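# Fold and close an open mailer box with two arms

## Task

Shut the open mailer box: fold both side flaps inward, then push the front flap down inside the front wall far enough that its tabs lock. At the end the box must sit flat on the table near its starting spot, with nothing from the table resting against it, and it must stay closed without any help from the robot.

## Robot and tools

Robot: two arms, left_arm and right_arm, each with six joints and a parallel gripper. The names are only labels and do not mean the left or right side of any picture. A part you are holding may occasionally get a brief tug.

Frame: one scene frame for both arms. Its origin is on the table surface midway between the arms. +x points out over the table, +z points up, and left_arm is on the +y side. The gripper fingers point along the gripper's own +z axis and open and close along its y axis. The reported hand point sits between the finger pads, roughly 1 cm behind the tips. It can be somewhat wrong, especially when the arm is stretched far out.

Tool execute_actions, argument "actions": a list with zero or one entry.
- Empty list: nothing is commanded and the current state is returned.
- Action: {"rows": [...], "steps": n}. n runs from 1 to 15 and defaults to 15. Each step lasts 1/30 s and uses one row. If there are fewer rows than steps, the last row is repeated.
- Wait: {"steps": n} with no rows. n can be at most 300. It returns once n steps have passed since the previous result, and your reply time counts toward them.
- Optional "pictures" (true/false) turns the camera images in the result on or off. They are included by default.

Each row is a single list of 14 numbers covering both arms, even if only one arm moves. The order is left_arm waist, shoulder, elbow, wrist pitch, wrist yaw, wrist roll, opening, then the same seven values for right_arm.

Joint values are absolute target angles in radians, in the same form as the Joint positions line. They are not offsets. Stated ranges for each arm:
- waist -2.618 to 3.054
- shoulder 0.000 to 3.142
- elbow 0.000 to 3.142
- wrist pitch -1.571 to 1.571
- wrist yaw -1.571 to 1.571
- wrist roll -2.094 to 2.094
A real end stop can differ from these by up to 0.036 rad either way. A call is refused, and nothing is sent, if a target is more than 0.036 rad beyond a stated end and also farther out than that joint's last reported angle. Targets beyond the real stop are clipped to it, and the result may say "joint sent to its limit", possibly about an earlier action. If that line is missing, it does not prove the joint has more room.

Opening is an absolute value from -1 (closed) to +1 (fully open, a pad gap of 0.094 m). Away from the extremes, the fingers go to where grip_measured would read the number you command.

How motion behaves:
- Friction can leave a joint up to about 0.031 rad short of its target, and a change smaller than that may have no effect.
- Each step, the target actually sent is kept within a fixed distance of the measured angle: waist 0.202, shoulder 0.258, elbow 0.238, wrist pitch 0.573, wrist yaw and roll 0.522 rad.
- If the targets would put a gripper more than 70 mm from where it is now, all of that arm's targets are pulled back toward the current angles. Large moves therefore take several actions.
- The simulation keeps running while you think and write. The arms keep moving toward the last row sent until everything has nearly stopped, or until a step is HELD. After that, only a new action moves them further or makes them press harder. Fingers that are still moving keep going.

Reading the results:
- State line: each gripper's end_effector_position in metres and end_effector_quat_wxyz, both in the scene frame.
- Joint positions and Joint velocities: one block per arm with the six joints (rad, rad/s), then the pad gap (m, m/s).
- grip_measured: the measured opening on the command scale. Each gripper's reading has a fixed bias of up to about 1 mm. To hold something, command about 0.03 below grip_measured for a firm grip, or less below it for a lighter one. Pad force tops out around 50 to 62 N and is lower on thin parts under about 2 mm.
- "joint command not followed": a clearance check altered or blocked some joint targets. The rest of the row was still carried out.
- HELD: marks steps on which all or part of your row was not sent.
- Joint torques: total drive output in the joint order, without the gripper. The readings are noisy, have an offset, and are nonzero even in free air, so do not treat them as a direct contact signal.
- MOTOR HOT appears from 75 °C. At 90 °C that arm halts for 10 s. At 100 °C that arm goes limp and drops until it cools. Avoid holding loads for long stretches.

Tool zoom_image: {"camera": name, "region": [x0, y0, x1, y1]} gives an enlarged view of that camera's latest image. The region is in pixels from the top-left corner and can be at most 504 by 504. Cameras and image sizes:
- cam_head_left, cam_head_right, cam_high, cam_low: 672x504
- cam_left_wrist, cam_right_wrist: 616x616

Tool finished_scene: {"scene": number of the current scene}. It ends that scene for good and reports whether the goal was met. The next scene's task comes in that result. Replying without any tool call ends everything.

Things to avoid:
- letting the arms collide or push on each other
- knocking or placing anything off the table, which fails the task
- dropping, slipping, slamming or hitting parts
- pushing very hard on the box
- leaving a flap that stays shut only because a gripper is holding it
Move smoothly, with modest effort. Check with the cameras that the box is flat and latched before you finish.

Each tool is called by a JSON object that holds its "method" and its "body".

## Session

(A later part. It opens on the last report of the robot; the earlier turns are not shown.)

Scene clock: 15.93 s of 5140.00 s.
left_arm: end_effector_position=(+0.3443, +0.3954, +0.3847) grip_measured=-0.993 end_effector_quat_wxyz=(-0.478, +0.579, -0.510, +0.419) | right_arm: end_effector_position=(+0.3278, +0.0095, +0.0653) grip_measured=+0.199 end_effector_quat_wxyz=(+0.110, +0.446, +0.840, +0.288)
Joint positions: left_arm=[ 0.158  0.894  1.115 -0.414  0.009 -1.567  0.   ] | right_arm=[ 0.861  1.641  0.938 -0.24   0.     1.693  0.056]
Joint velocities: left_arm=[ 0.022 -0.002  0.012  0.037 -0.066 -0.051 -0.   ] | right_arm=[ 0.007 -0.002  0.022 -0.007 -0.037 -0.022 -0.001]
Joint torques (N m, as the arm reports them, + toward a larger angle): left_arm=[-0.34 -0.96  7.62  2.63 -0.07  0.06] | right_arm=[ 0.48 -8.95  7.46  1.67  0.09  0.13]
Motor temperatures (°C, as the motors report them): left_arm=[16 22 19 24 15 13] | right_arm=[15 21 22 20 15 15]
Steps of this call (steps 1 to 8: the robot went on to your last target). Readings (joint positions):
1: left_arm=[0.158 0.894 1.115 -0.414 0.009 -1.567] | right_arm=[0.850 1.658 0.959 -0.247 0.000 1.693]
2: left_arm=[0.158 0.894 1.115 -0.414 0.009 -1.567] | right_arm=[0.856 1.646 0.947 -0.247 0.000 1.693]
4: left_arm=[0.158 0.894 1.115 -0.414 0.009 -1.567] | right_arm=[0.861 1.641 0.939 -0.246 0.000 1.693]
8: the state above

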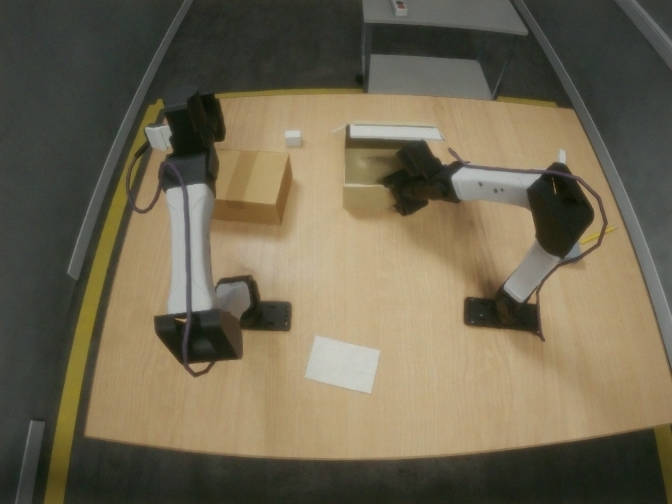

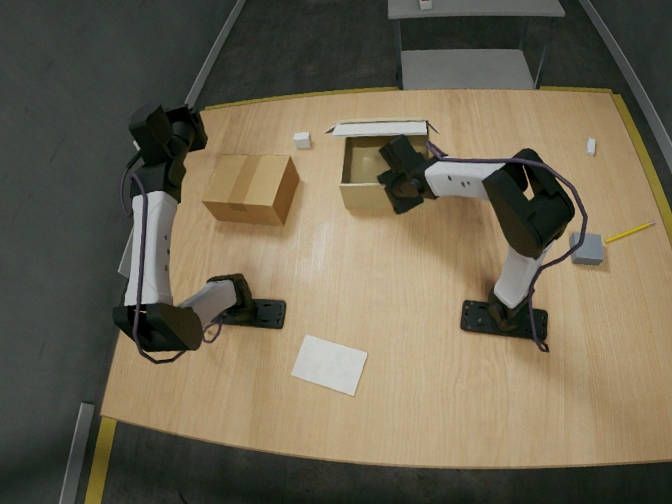

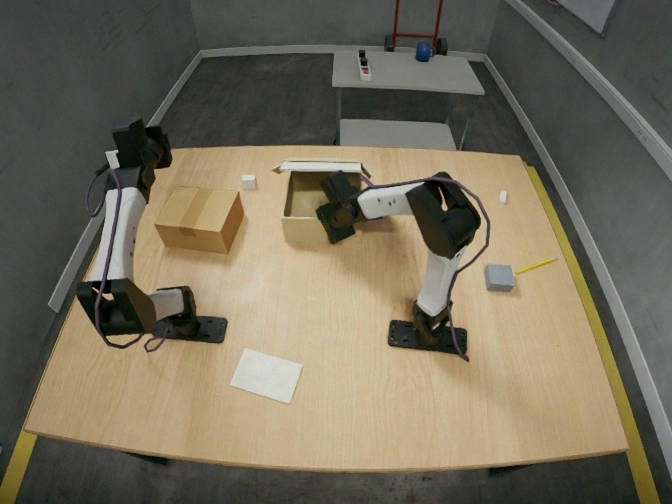

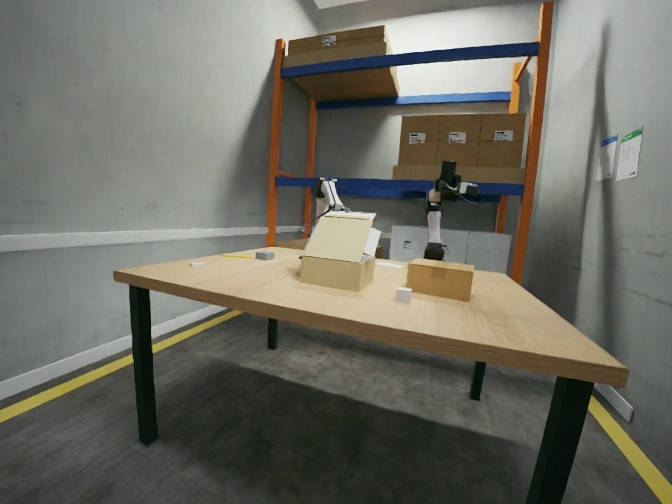

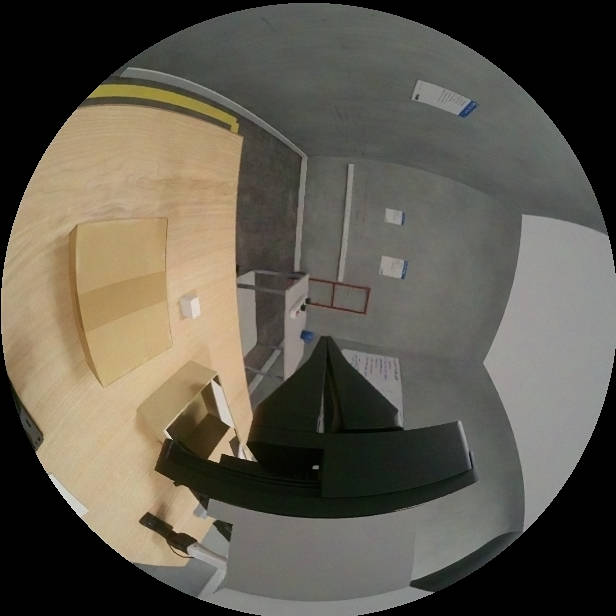

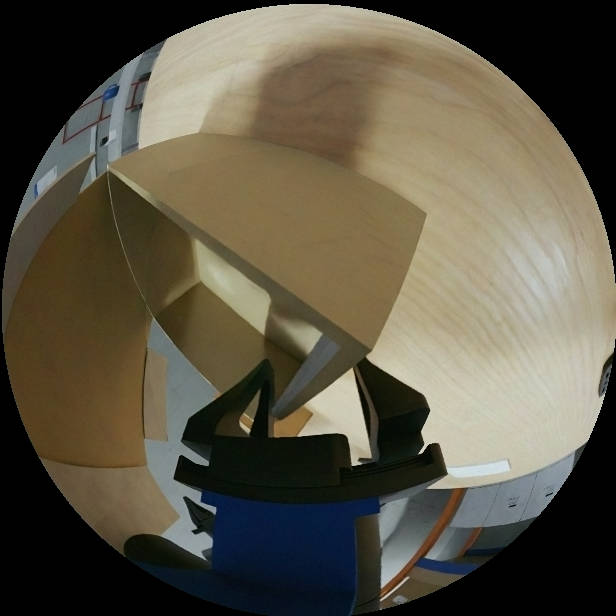

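{"method": "execute_actions", "body": {"actions": []}}

Scene clock: 17.97 s of 5140.00 s.
left_arm: end_effector_position=(+0.3443, +0.3954, +0.3847) grip_measured=-0.993 end_effector_quat_wxyz=(-0.478, +0.579, -0.510, +0.419) | right_arm: end_effector_position=(+0.3286, +0.0102, +0.0661) grip_measured=+0.199 end_effector_quat_wxyz=(+0.111, +0.445, +0.840, +0.291)
Joint positions: left_arm=[ 0.158  0.894  1.115 -0.414  0.009 -1.567  0.   ] | right_arm=[ 0.861  1.641  0.938 -0.235  0.     1.693  0.056]
Joint velocities: left_arm=[ 0.007 -0.002  0.002  0.022  0.007 -0.007 -0.   ] | right_arm=[-0.017 -0.012  0.007  0.022 -0.081 -0.125  0.   ]
Joint torques (N m, as the arm reports them, + toward a larger angle): left_arm=[-0.34 -0.95  7.62  2.63 -0.07  0.06] | right_arm=[ 0.53 -8.99  7.49  1.69  0.08  0.13]
Motor temperatures (°C, as the motors report them): left_arm=[16 22 19 24 15 13] | right_arm=[15 22 22 20 15 15]
Steps of this call (steps 1 to 30: the robot went on to your last target; steps 31 to 61: nothing new was sent). Readings (joint positions):
1: left_arm=[0.158 0.894 1.115 -0.414 0.009 -1.567] | right_arm=[0.861 1.641 0.938 -0.239 0.000 1.693]
2: left_arm=[0.158 0.894 1.115 -0.414 0.009 -1.567] | right_arm=[0.861 1.641 0.938 -0.238 0.000 1.693]
4: left_arm=[0.158 0.894 1.115 -0.414 0.009 -1.567] | right_arm=[0.861 1.641 0.938 -0.237 0.000 1.693]
8: left_arm=[0.158 0.894 1.115 -0.414 0.009 -1.567] | right_arm=[0.861 1.641 0.938 -0.235 0.000 1.693]
61: the state above
All arms were judged still, so your last target was given up. Only a new action makes them travel on or press farther. Fingers that are still opening or closing keep moving.

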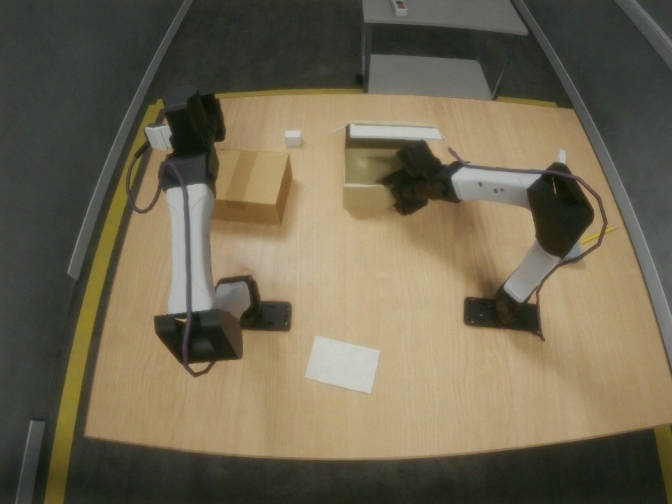

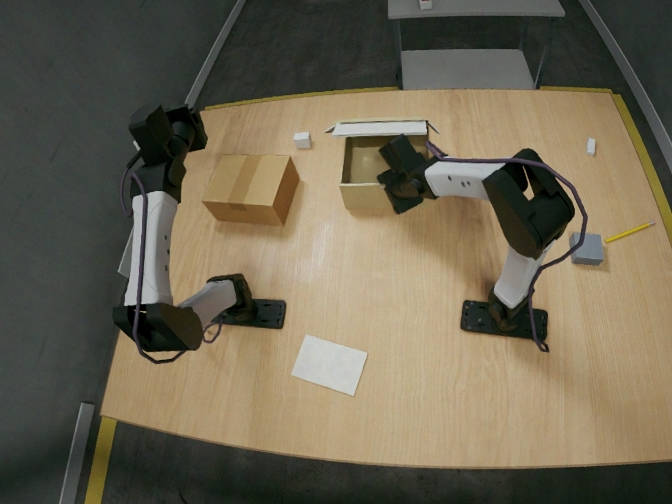

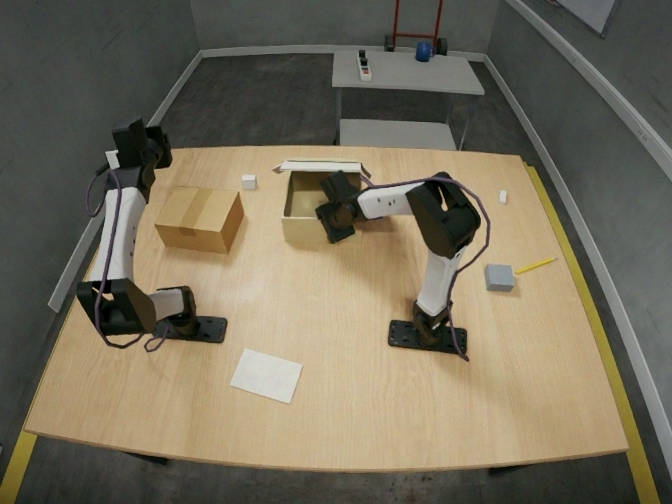

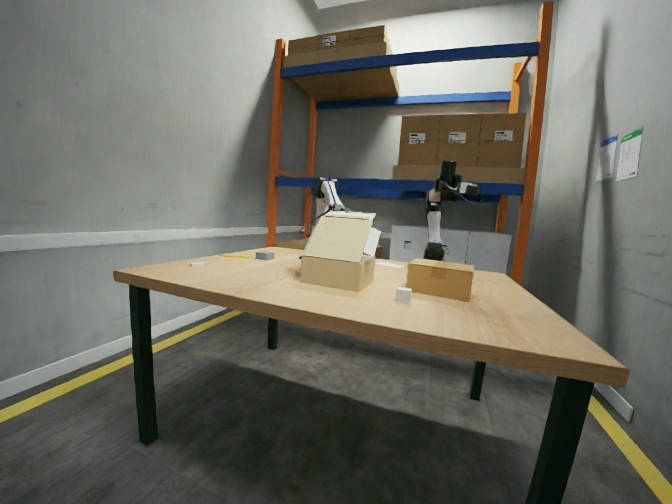

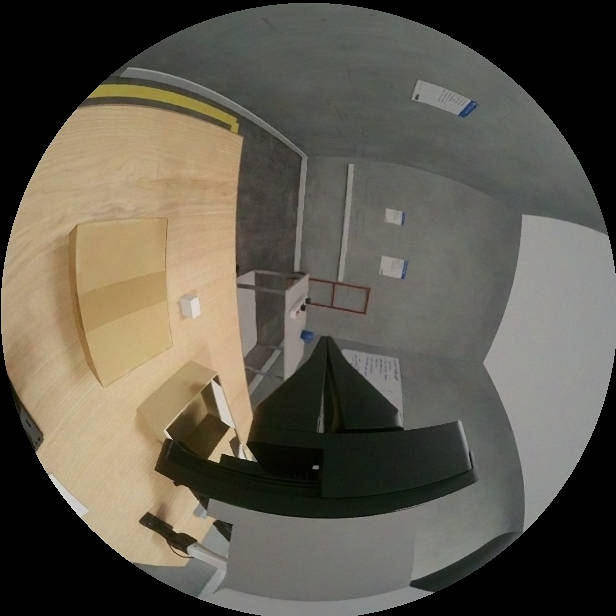

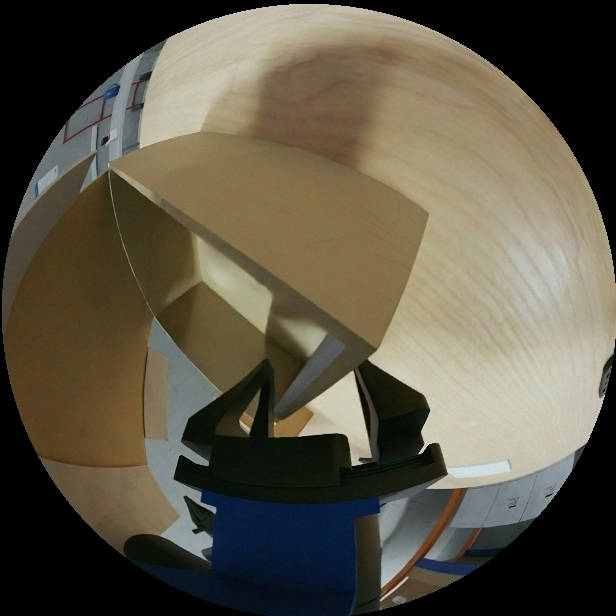

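{"method": "execute_actions", "body": {"actions": [{"rows":[[0.15,0.9,1.1,-0.4,0,-1.57,-1,0.865,1.62,0.96,-0.27,0,1.7,0.2],[0.15,0.9,1.1,-0.4,0,-1.57,-1,0.865,1.62,0.98,-0.3,0,1.7,0.2],[0.15,0.9,1.1,-0.4,0,-1.57,-1,0.865,1.61,1.0,-0.33,0,1.7,0.2],[0.15,0.9,1.1,-0.4,0,-1.57,-1,0.865,1.6,1.03,-0.36,0,1.7,0.2],[0.15,0.9,1.1,-0.4,0,-1.57,-1,0.865,1.59,1.06,-0.4,0,1.7,0.2],[0.15,0.9,1.1,-0.4,0,-1.57,-1,0.865,1.58,1.09,-0.44,0,1.7,0.2],[0.15,0.9,1.1,-0.4,0,-1.57,-1,0.865,1.57,1.11,-0.47,0,1.7,0.2],[0.15,0.9,1.1,-0.4,0,-1.57,-1,0.865,1.56,1.13,-0.5,0,1.7,0.2]],"steps":15}]}}

Scene clock: 19.63 s of 5140.00 s.
left_arm: end_effector_position=(+0.3443, +0.3954, +0.3847) grip_measured=-0.993 end_effector_quat_wxyz=(-0.478, +0.579, -0.510, +0.419) | right_arm: end_effector_position=(+0.3359, +0.0166, +0.1375) grip_measured=+0.199 end_effector_quat_wxyz=(+0.119, +0.442, +0.833, +0.312)
Joint positions: left_arm=[ 0.158  0.894  1.115 -0.414  0.009 -1.567  0.   ] | right_arm=[ 0.861  1.56   1.125 -0.455 -0.     1.693  0.056]
Joint velocities: left_arm=[-0.007 -0.007  0.002  0.007  0.051 -0.022 -0.   ] | right_arm=[ 0.002 -0.012  0.002 -0.432 -0.051 -0.007 -0.   ]
Joint torques (N m, as the arm reports them, + toward a larger angle): left_arm=[-0.33 -0.96  7.62  2.63 -0.07  0.06] | right_arm=[ 0.46 -7.53 10.06  1.65  0.07  0.15]
Motor temperatures (°C, as the motors report them): left_arm=[16 22 20 24 15 13] | right_arm=[15 22 23 20 15 15]
Steps of this call (steps 1 to 35: nothing new was sent; steps 36 to 50: all 15 steps of this action). Readings (joint positions):
36: left_arm=[0.158 0.894 1.115 -0.414 0.009 -1.567] | right_arm=[0.861 1.641 0.938 -0.238 0.000 1.693]
37: left_arm=[0.158 0.894 1.115 -0.414 0.009 -1.567] | right_arm=[0.861 1.641 0.943 -0.250 0.000 1.693]
39: left_arm=[0.158 0.894 1.115 -0.414 0.009 -1.567] | right_arm=[0.861 1.640 0.967 -0.290 0.000 1.693]
43: left_arm=[0.158 0.894 1.115 -0.414 0.009 -1.567] | right_arm=[0.861 1.612 1.068 -0.394 0.000 1.693]
50: the state above

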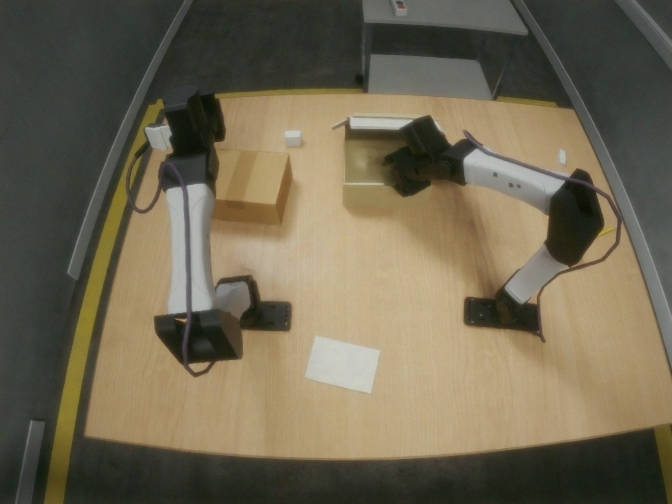

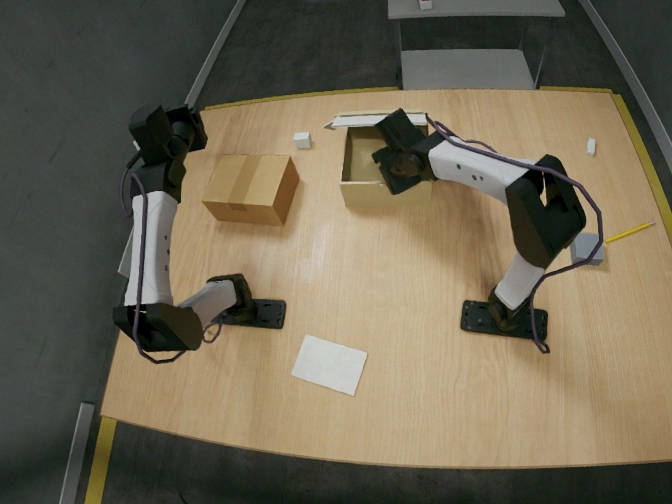

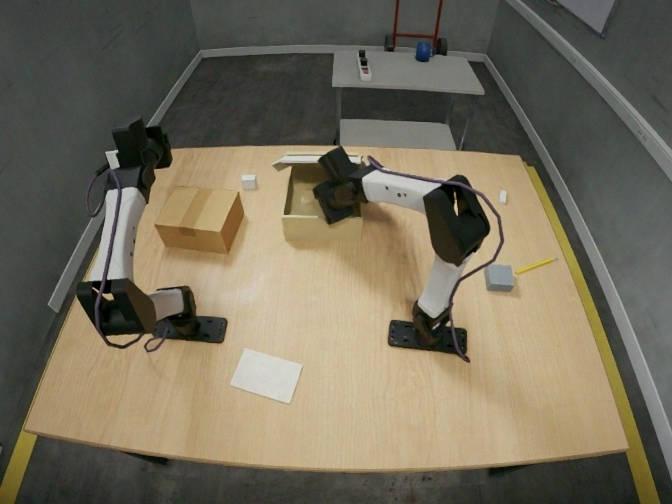

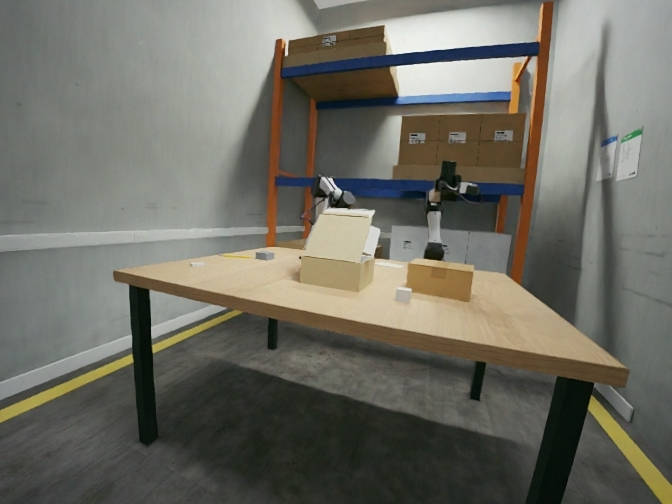

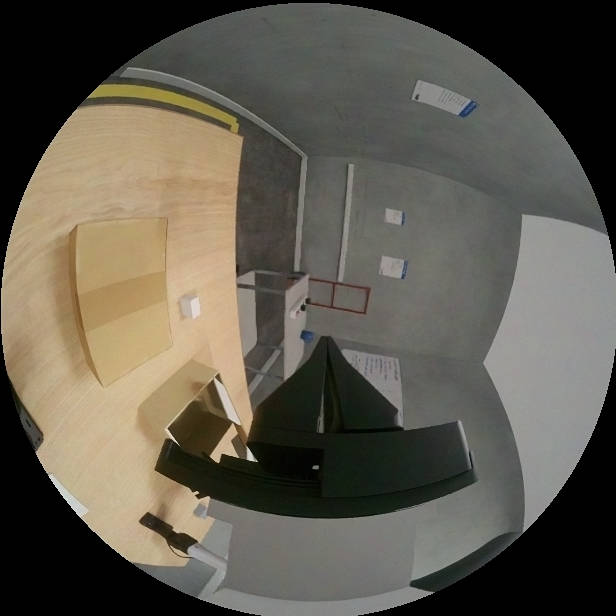

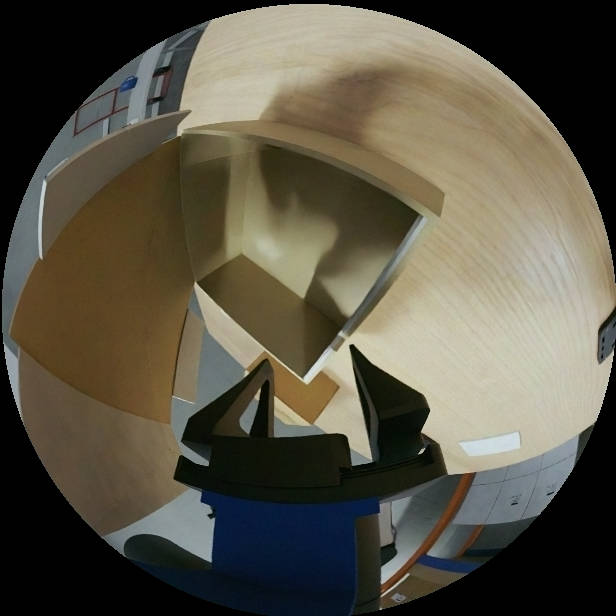

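{"method": "execute_actions", "body": {"actions": [{"rows":[[0.1,0.95,1.08,-0.3,0,-1.57,-1,0.865,1.5,1.07,-0.5,0,1.7,-1],[0.05,1.0,1.06,-0.2,0,-1.57,-1,0.865,1.44,1.01,-0.5,0,1.7,-1],[0,1.05,1.04,-0.15,0,-1.57,-1,0.865,1.38,0.95,-0.5,0,1.7,-1],[-0.05,1.1,1.02,-0.08,0,-1.57,-1,0.865,1.32,0.89,-0.5,0,1.7,-1],[-0.1,1.15,1.0,0,0,-1.57,-1,0.865,1.26,0.83,-0.5,0,1.65,-1],[-0.15,1.2,0.97,0.08,0,-1.57,-1,0.865,1.2,0.78,-0.5,0,1.6,-1],[-0.2,1.25,0.94,0.16,0,-1.57,-1,0.865,1.14,0.73,-0.5,0,1.57,-1],[-0.24,1.3,0.9,0.25,0,-1.57,-1,0.865,1.08,0.68,-0.5,0,1.57,-1],[-0.24,1.3,0.9,0.25,0,-1.57,-1,0.865,1.08,0.68,-0.5,0,1.57,-1],[-0.24,1.3,0.9,0.25,0,-1.57,-1,0.8,1.08,0.68,-0.5,0,1.57,-1],[-0.24,1.3,0.9,0.25,0,-1.57,-1,0.7,1.08,0.68,-0.5,0,1.57,-1],[-0.24,1.3,0.9,0.25,0,-1.57,-1,0.6,1.08,0.68,-0.5,0,1.57,-1],[-0.24,1.3,0.9,0.25,0,-1.57,-1,0.5,1.08,0.68,-0.5,0,1.57,-1],[-0.24,1.3,0.9,0.25,0,-1.57,-1,0.4,1.08,0.68,-0.5,0,1.57,-1],[-0.24,1.3,0.9,0.25,0,-1.57,-1,0.26,1.08,0.68,-0.5,0,1.57,-1]],"steps":15}], "pictures": false}}

{"method": "execute_actions", "body": {"actions": [{"rows":[[-0.24,1.33,0.87,0.31,0,-1.57,-1,0.26,1.08,0.68,-0.4,0,1.57,-1],[-0.24,1.36,0.84,0.37,0,-1.57,-1,0.26,1.1,0.67,-0.25,0,1.57,-1],[-0.24,1.39,0.81,0.43,0,-1.57,-1,0.26,1.14,0.66,-0.1,0,1.57,-1],[-0.24,1.42,0.78,0.49,0,-1.57,-1,0.26,1.18,0.65,0.05,0,1.57,-1],[-0.24,1.45,0.75,0.55,0,-1.57,-1,0.26,1.23,0.64,0.2,0,1.57,-1],[-0.24,1.48,0.72,0.61,0,-1.57,-1,0.26,1.28,0.63,0.35,0,1.57,-1],[-0.24,1.51,0.69,0.67,0,-1.57,-1,0.26,1.33,0.62,0.48,0,1.57,-1],[-0.24,1.54,0.67,0.72,0,-1.57,-1,0.26,1.38,0.61,0.6,0,1.57,-1],[-0.24,1.56,0.65,0.75,0,-1.57,-1,0.26,1.43,0.6,0.7,0,1.57,-1],[-0.24,1.56,0.65,0.75,0,-1.57,-1,0.26,1.49,0.6,0.78,0,1.57,-1],[-0.24,1.56,0.65,0.75,0,-1.57,-1,0.26,1.55,0.6,0.8,0,1.57,-1]],"steps":15}], "pictures": false}}

{"method": "execute_actions", "body": {"actions": [{"steps":15}]}}

Scene clock: 22.90 s of 5140.00 s.
left_arm: end_effector_position=(+0.4473, +0.2387, +0.2481) grip_measured=-0.993 end_effector_quat_wxyz=(+0.359, -0.489, +0.641, -0.471) | right_arm: end_effector_position=(+0.2948, -0.1421, +0.1162) grip_measured=-0.981 end_effector_quat_wxyz=(+0.176, +0.530, +0.782, +0.278)
Joint positions: left_arm=[-0.242  1.321  0.89   0.127  0.005 -1.569  0.   ] | right_arm=[ 0.541  1.084  0.693 -0.509 -0.01   1.591  0.001]
Joint velocities: left_arm=[ 0.012 -0.007  0.002  0.696 -0.022 -0.022 -0.   ] | right_arm=[-2.151  0.007 -0.002  0.066  0.139 -0.051 -0.001]
Joint torques (N m, as the arm reports them, + toward a larger angle): left_arm=[ 0.59 -7.15 10.73  2.77 -0.03  0.07] | right_arm=[ 0.5  -3.37  8.34  1.57  0.1  -0.02]
Motor temperatures (°C, as the motors report them): left_arm=[16 22 20 25 15 13] | right_arm=[15 22 23 20 15 15]
Steps of this call (steps 1 to 30: the robot went on to your last target; steps 31 to 83: nothing new was sent; steps 84 to 98: all 15 steps of this action). Readings (joint positions):
84: left_arm=[0.149 0.897 1.112 -0.400 0.005 -1.567] | right_arm=[0.861 1.555 1.118 -0.488 -0.000 1.693]
85: left_arm=[0.124 0.910 1.105 -0.365 -0.000 -1.567] | right_arm=[0.861 1.535 1.093 -0.480 -0.000 1.693]
87: left_arm=[0.043 0.971 1.088 -0.265 -0.004 -1.567] | right_arm=[0.861 1.448 0.997 -0.474 -0.000 1.693]
91: left_arm=[-0.126 1.157 1.009 -0.052 -0.005 -1.567] | right_arm=[0.861 1.192 0.773 -0.490 -0.000 1.641]
98: the state above

Scene clock: 23.40 s of 5140.00 s.
left_arm: end_effector_position=(+0.4617, +0.2348, +0.1529) grip_measured=-0.993 end_effector_quat_wxyz=(+0.367, -0.483, +0.633, -0.481) | right_arm: end_effector_position=(+0.4575, -0.2093, +0.1336) grip_measured=-0.981 end_effector_quat_wxyz=(+0.386, +0.545, +0.604, +0.435)
Joint positions: left_arm=[-0.242  1.567  0.645  0.652  0.005 -1.57   0.   ] | right_arm=[0.259 1.556 0.607 0.619 0.005 1.579 0.001]
Joint velocities: left_arm=[ 0.002  0.002 -0.002  0.696  0.007  0.007  0.001] | right_arm=[-0.017  0.115 -0.149  0.799  0.051  0.022 -0.   ]
Joint torques (N m, as the arm reports them, + toward a larger angle): left_arm=[ 0.56 -7.13  8.75  2.45 -0.03  0.08] | right_arm=[ 0.37 -7.7   8.76  2.81  0.   -0.09]
Motor temperatures (°C, as the motors report them): left_arm=[16 22 20 25 15 13] | right_arm=[15 22 23 20 15 15]
Steps of this call (steps 1 to 15: all 15 steps of this action). Readings (joint positions):
1: left_arm=[-0.242 1.321 0.890 0.158 0.005 -1.569] | right_arm=[0.466 1.084 0.692 -0.497 -0.008 1.589]
2: left_arm=[-0.242 1.322 0.885 0.200 0.005 -1.569] | right_arm=[0.391 1.084 0.687 -0.461 -0.007 1.587]
4: left_arm=[-0.242 1.341 0.856 0.311 0.005 -1.569] | right_arm=[0.285 1.106 0.676 -0.323 0.005 1.585]
8: left_arm=[-0.242 1.458 0.743 0.530 0.005 -1.569] | right_arm=[0.259 1.274 0.650 0.109 0.008 1.581]
15: the state above

Scene clock: 23.90 s of 5140.00 s.
left_arm: end_effector_position=(+0.4662, +0.2336, +0.1727) grip_measured=-0.993 end_effector_quat_wxyz=(+0.387, -0.467, +0.612, -0.507) | right_arm: end_effector_position=(+0.4664, -0.2083, +0.1693) grip_measured=-0.981 end_effector_quat_wxyz=(+0.427, +0.513, +0.569, +0.480)
Joint positions: left_arm=[-0.242  1.567  0.645  0.735  0.005 -1.57   0.   ] | right_arm=[0.259 1.558 0.603 0.779 0.005 1.579 0.001]
Joint velocities: left_arm=[ 0.022 -0.002  0.002  0.037  0.022 -0.066  0.   ] | right_arm=[-0.017 -0.012 -0.007 -0.007  0.007  0.066  0.001]
Joint torques (N m, as the arm reports them, + toward a larger angle): left_arm=[ 0.59 -7.18  8.68  2.62 -0.03  0.08] | right_arm=[ 0.35 -7.33  8.22  2.38 -0.02 -0.09]
Motor temperatures (°C, as the motors report them): left_arm=[16 22 20 25 15 13] | right_arm=[15 22 23 20 15 15]
Steps of this call (steps 1 to 15: the robot went on to your last target). Readings (joint positions):
1: left_arm=[-0.242 1.567 0.645 0.672 0.005 -1.570] | right_arm=[0.259 1.558 0.604 0.644 0.005 1.579]
2: left_arm=[-0.242 1.567 0.645 0.688 0.005 -1.570] | right_arm=[0.259 1.558 0.603 0.669 0.005 1.579]
4: left_arm=[-0.242 1.567 0.645 0.707 0.005 -1.570] | right_arm=[0.259 1.558 0.603 0.716 0.005 1.579]
8: left_arm=[-0.242 1.567 0.645 0.726 0.005 -1.570] | right_arm=[0.259 1.558 0.603 0.759 0.005 1.579]
15: the state above

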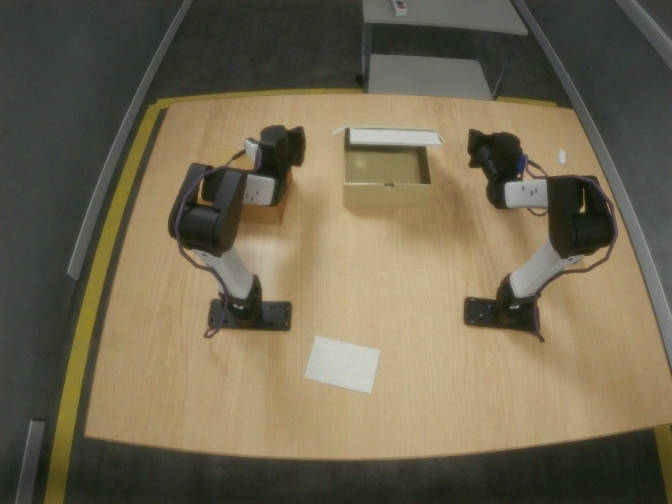

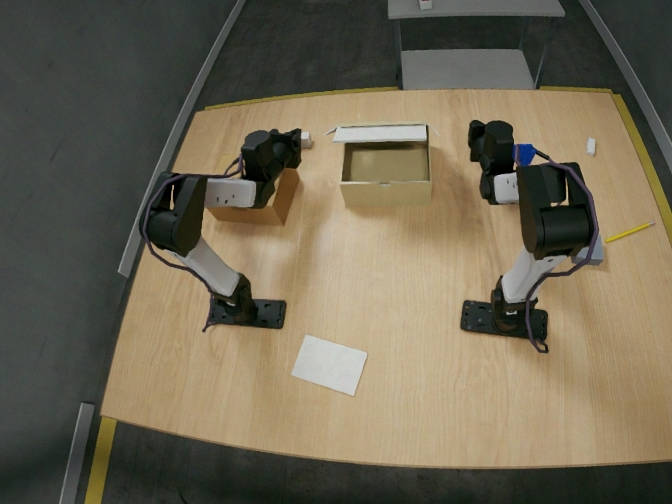

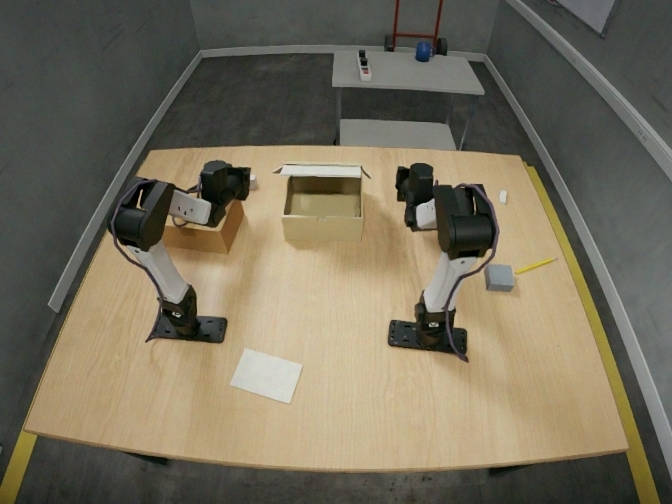

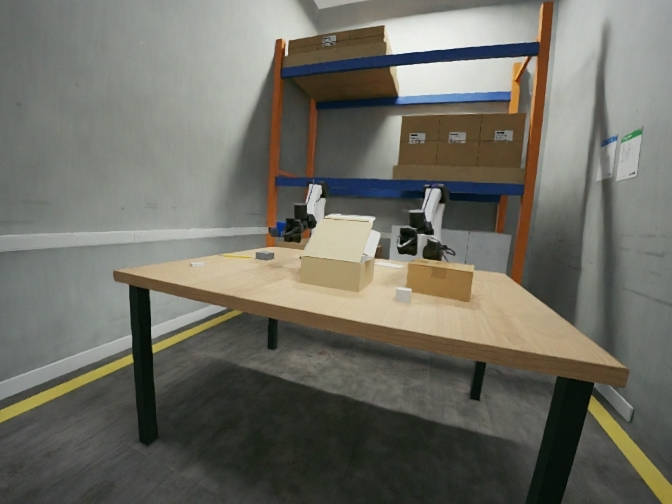

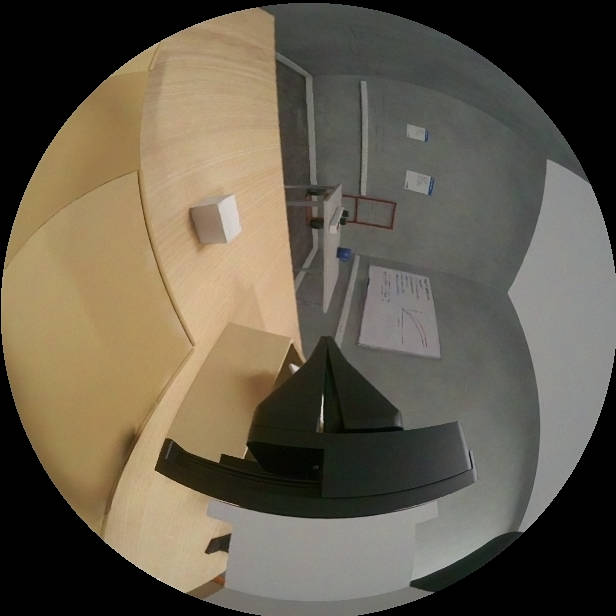

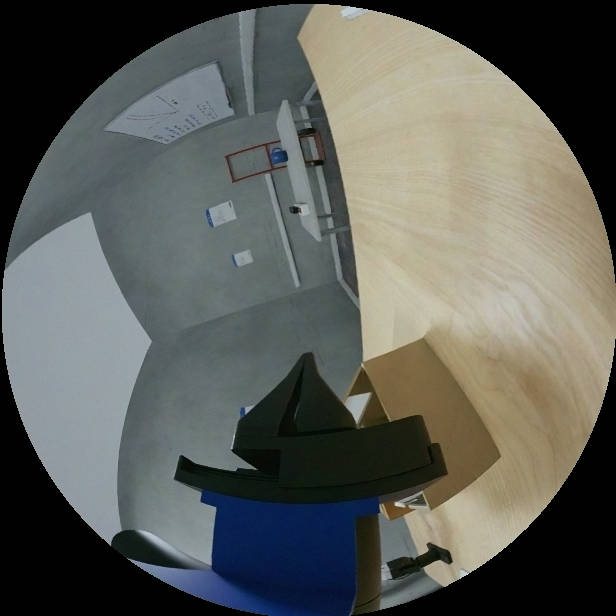

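{"method": "execute_actions", "body": {"actions": [{"rows":[[-0.27,1.56,0.65,0.75,0,-1.57,-1,0.29,1.55,0.6,0.8,0,1.57,-1],[-0.3,1.57,0.65,0.75,0,-1.57,-1,0.32,1.54,0.6,0.8,0,1.57,-1],[-0.33,1.57,0.66,0.75,0,-1.57,-1,0.35,1.53,0.59,0.8,0,1.57,-1],[-0.36,1.58,0.67,0.75,0,-1.57,-1,0.38,1.52,0.58,0.8,0,1.57,-1],[-0.39,1.59,0.68,0.75,0,-1.57,-1,0.4,1.52,0.58,0.8,0,1.57,-1],[-0.415,1.59,0.68,0.75,0,-1.57,-1,0.42,1.52,0.58,0.8,0,1.57,-1]],"steps":15}]}}

{"method": "zoom_image", "body": {"camera": "cam_low", "region": [260, 180, 460, 310]}}

{"method": "zoom_image", "body": {"camera": "cam_high", "region": [230, 140, 430, 260]}}

Scene clock: 25.43 s of 5140.00 s.
left_arm: end_effector_position=(+0.4433, +0.1566, +0.1823) grip_measured=-0.993 end_effector_quat_wxyz=(+0.347, -0.408, +0.644, -0.546) | right_arm: end_effector_position=(+0.4493, -0.1359, +0.1753) grip_measured=-0.981 end_effector_quat_wxyz=(+0.388, +0.460, +0.606, +0.520)
Joint positions: left_arm=[-0.418  1.571  0.668  0.74   0.004 -1.57   0.   ] | right_arm=[ 0.423  1.539  0.595  0.785 -0.002  1.579  0.001]
Joint velocities: left_arm=[-0.002  0.002  0.002  0.022 -0.007 -0.066 -0.   ] | right_arm=[ 0.002 -0.017 -0.002 -0.022  0.037  0.022 -0.   ]
Joint torques (N m, as the arm reports them, + toward a larger angle): left_arm=[ 0.72 -5.29  9.51  2.59  0.    0.08] | right_arm=[ 0.04 -8.05  7.14  2.38  0.04 -0.08]
Motor temperatures (°C, as the motors report them): left_arm=[16 23 20 25 15 13] | right_arm=[15 22 23 21 15 15]
Steps of this call (steps 1 to 15: the robot went on to your last target; steps 16 to 31: nothing new was sent; steps 32 to 46: all 15 steps of this action). Readings (joint positions):
32: left_arm=[-0.245 1.567 0.645 0.736 0.004 -1.570] | right_arm=[0.261 1.558 0.603 0.783 0.005 1.579]
33: left_arm=[-0.253 1.567 0.645 0.736 0.002 -1.570] | right_arm=[0.270 1.558 0.603 0.783 0.007 1.579]
35: left_arm=[-0.295 1.567 0.647 0.736 -0.001 -1.570] | right_arm=[0.311 1.556 0.602 0.783 0.008 1.579]
39: left_arm=[-0.405 1.571 0.665 0.738 0.002 -1.570] | right_arm=[0.412 1.541 0.595 0.784 0.001 1.579]
46: the state above

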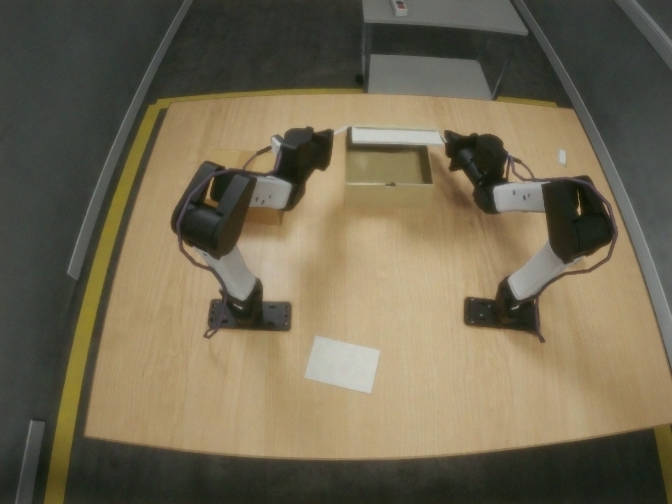

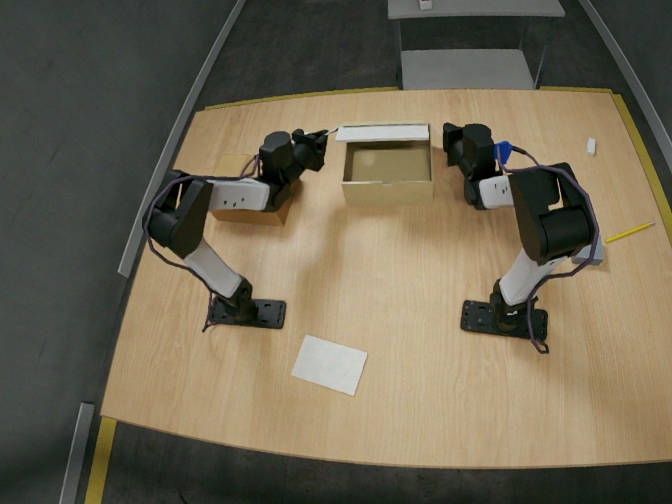

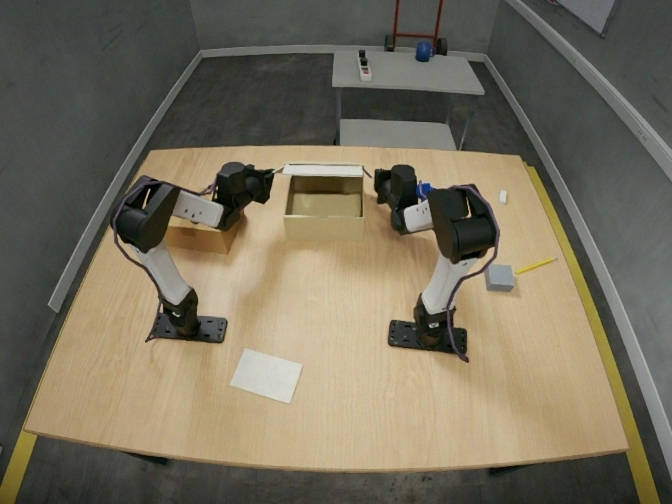

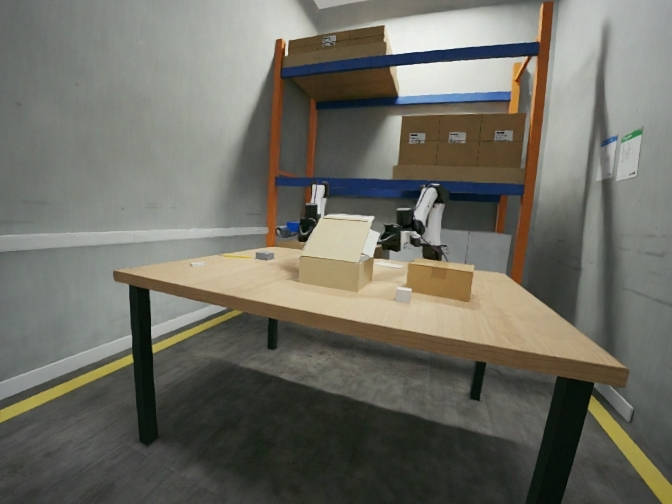

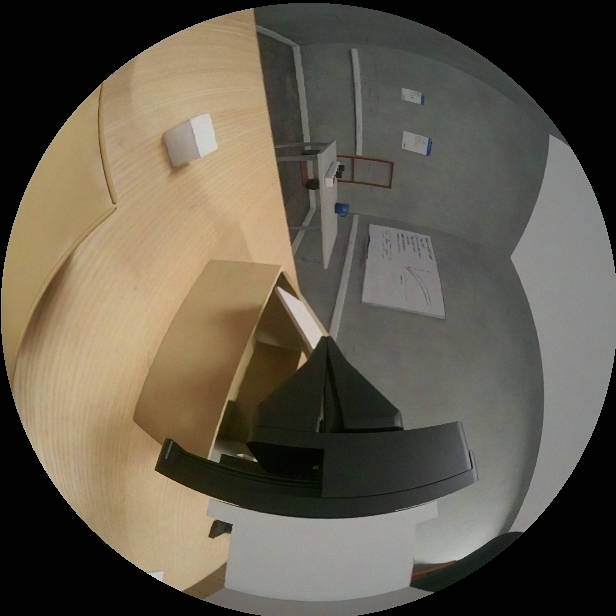

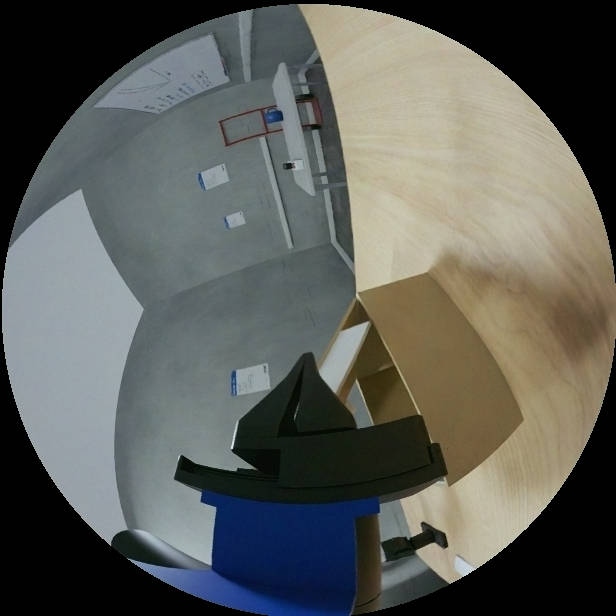

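Region (260, 180, 460, 310) of cam_low's 672x504 image, scaled by 2.520, with more detail than that image has; it fills the top 328 rows of this view, and the rest is white.

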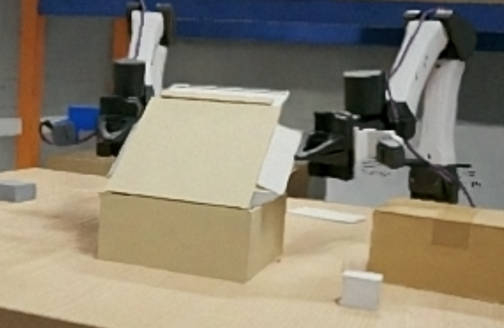

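Region (230, 140, 430, 260) of cam_high's 672x504 image, scaled by 2.520, with more detail than that image has; it fills the top 302 rows of this view, and the rest is white.

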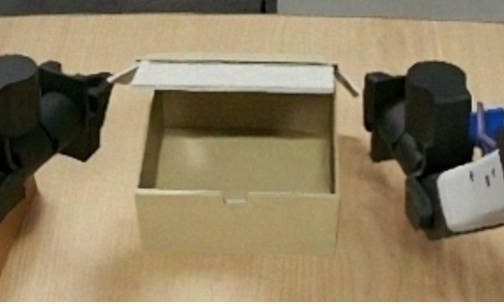

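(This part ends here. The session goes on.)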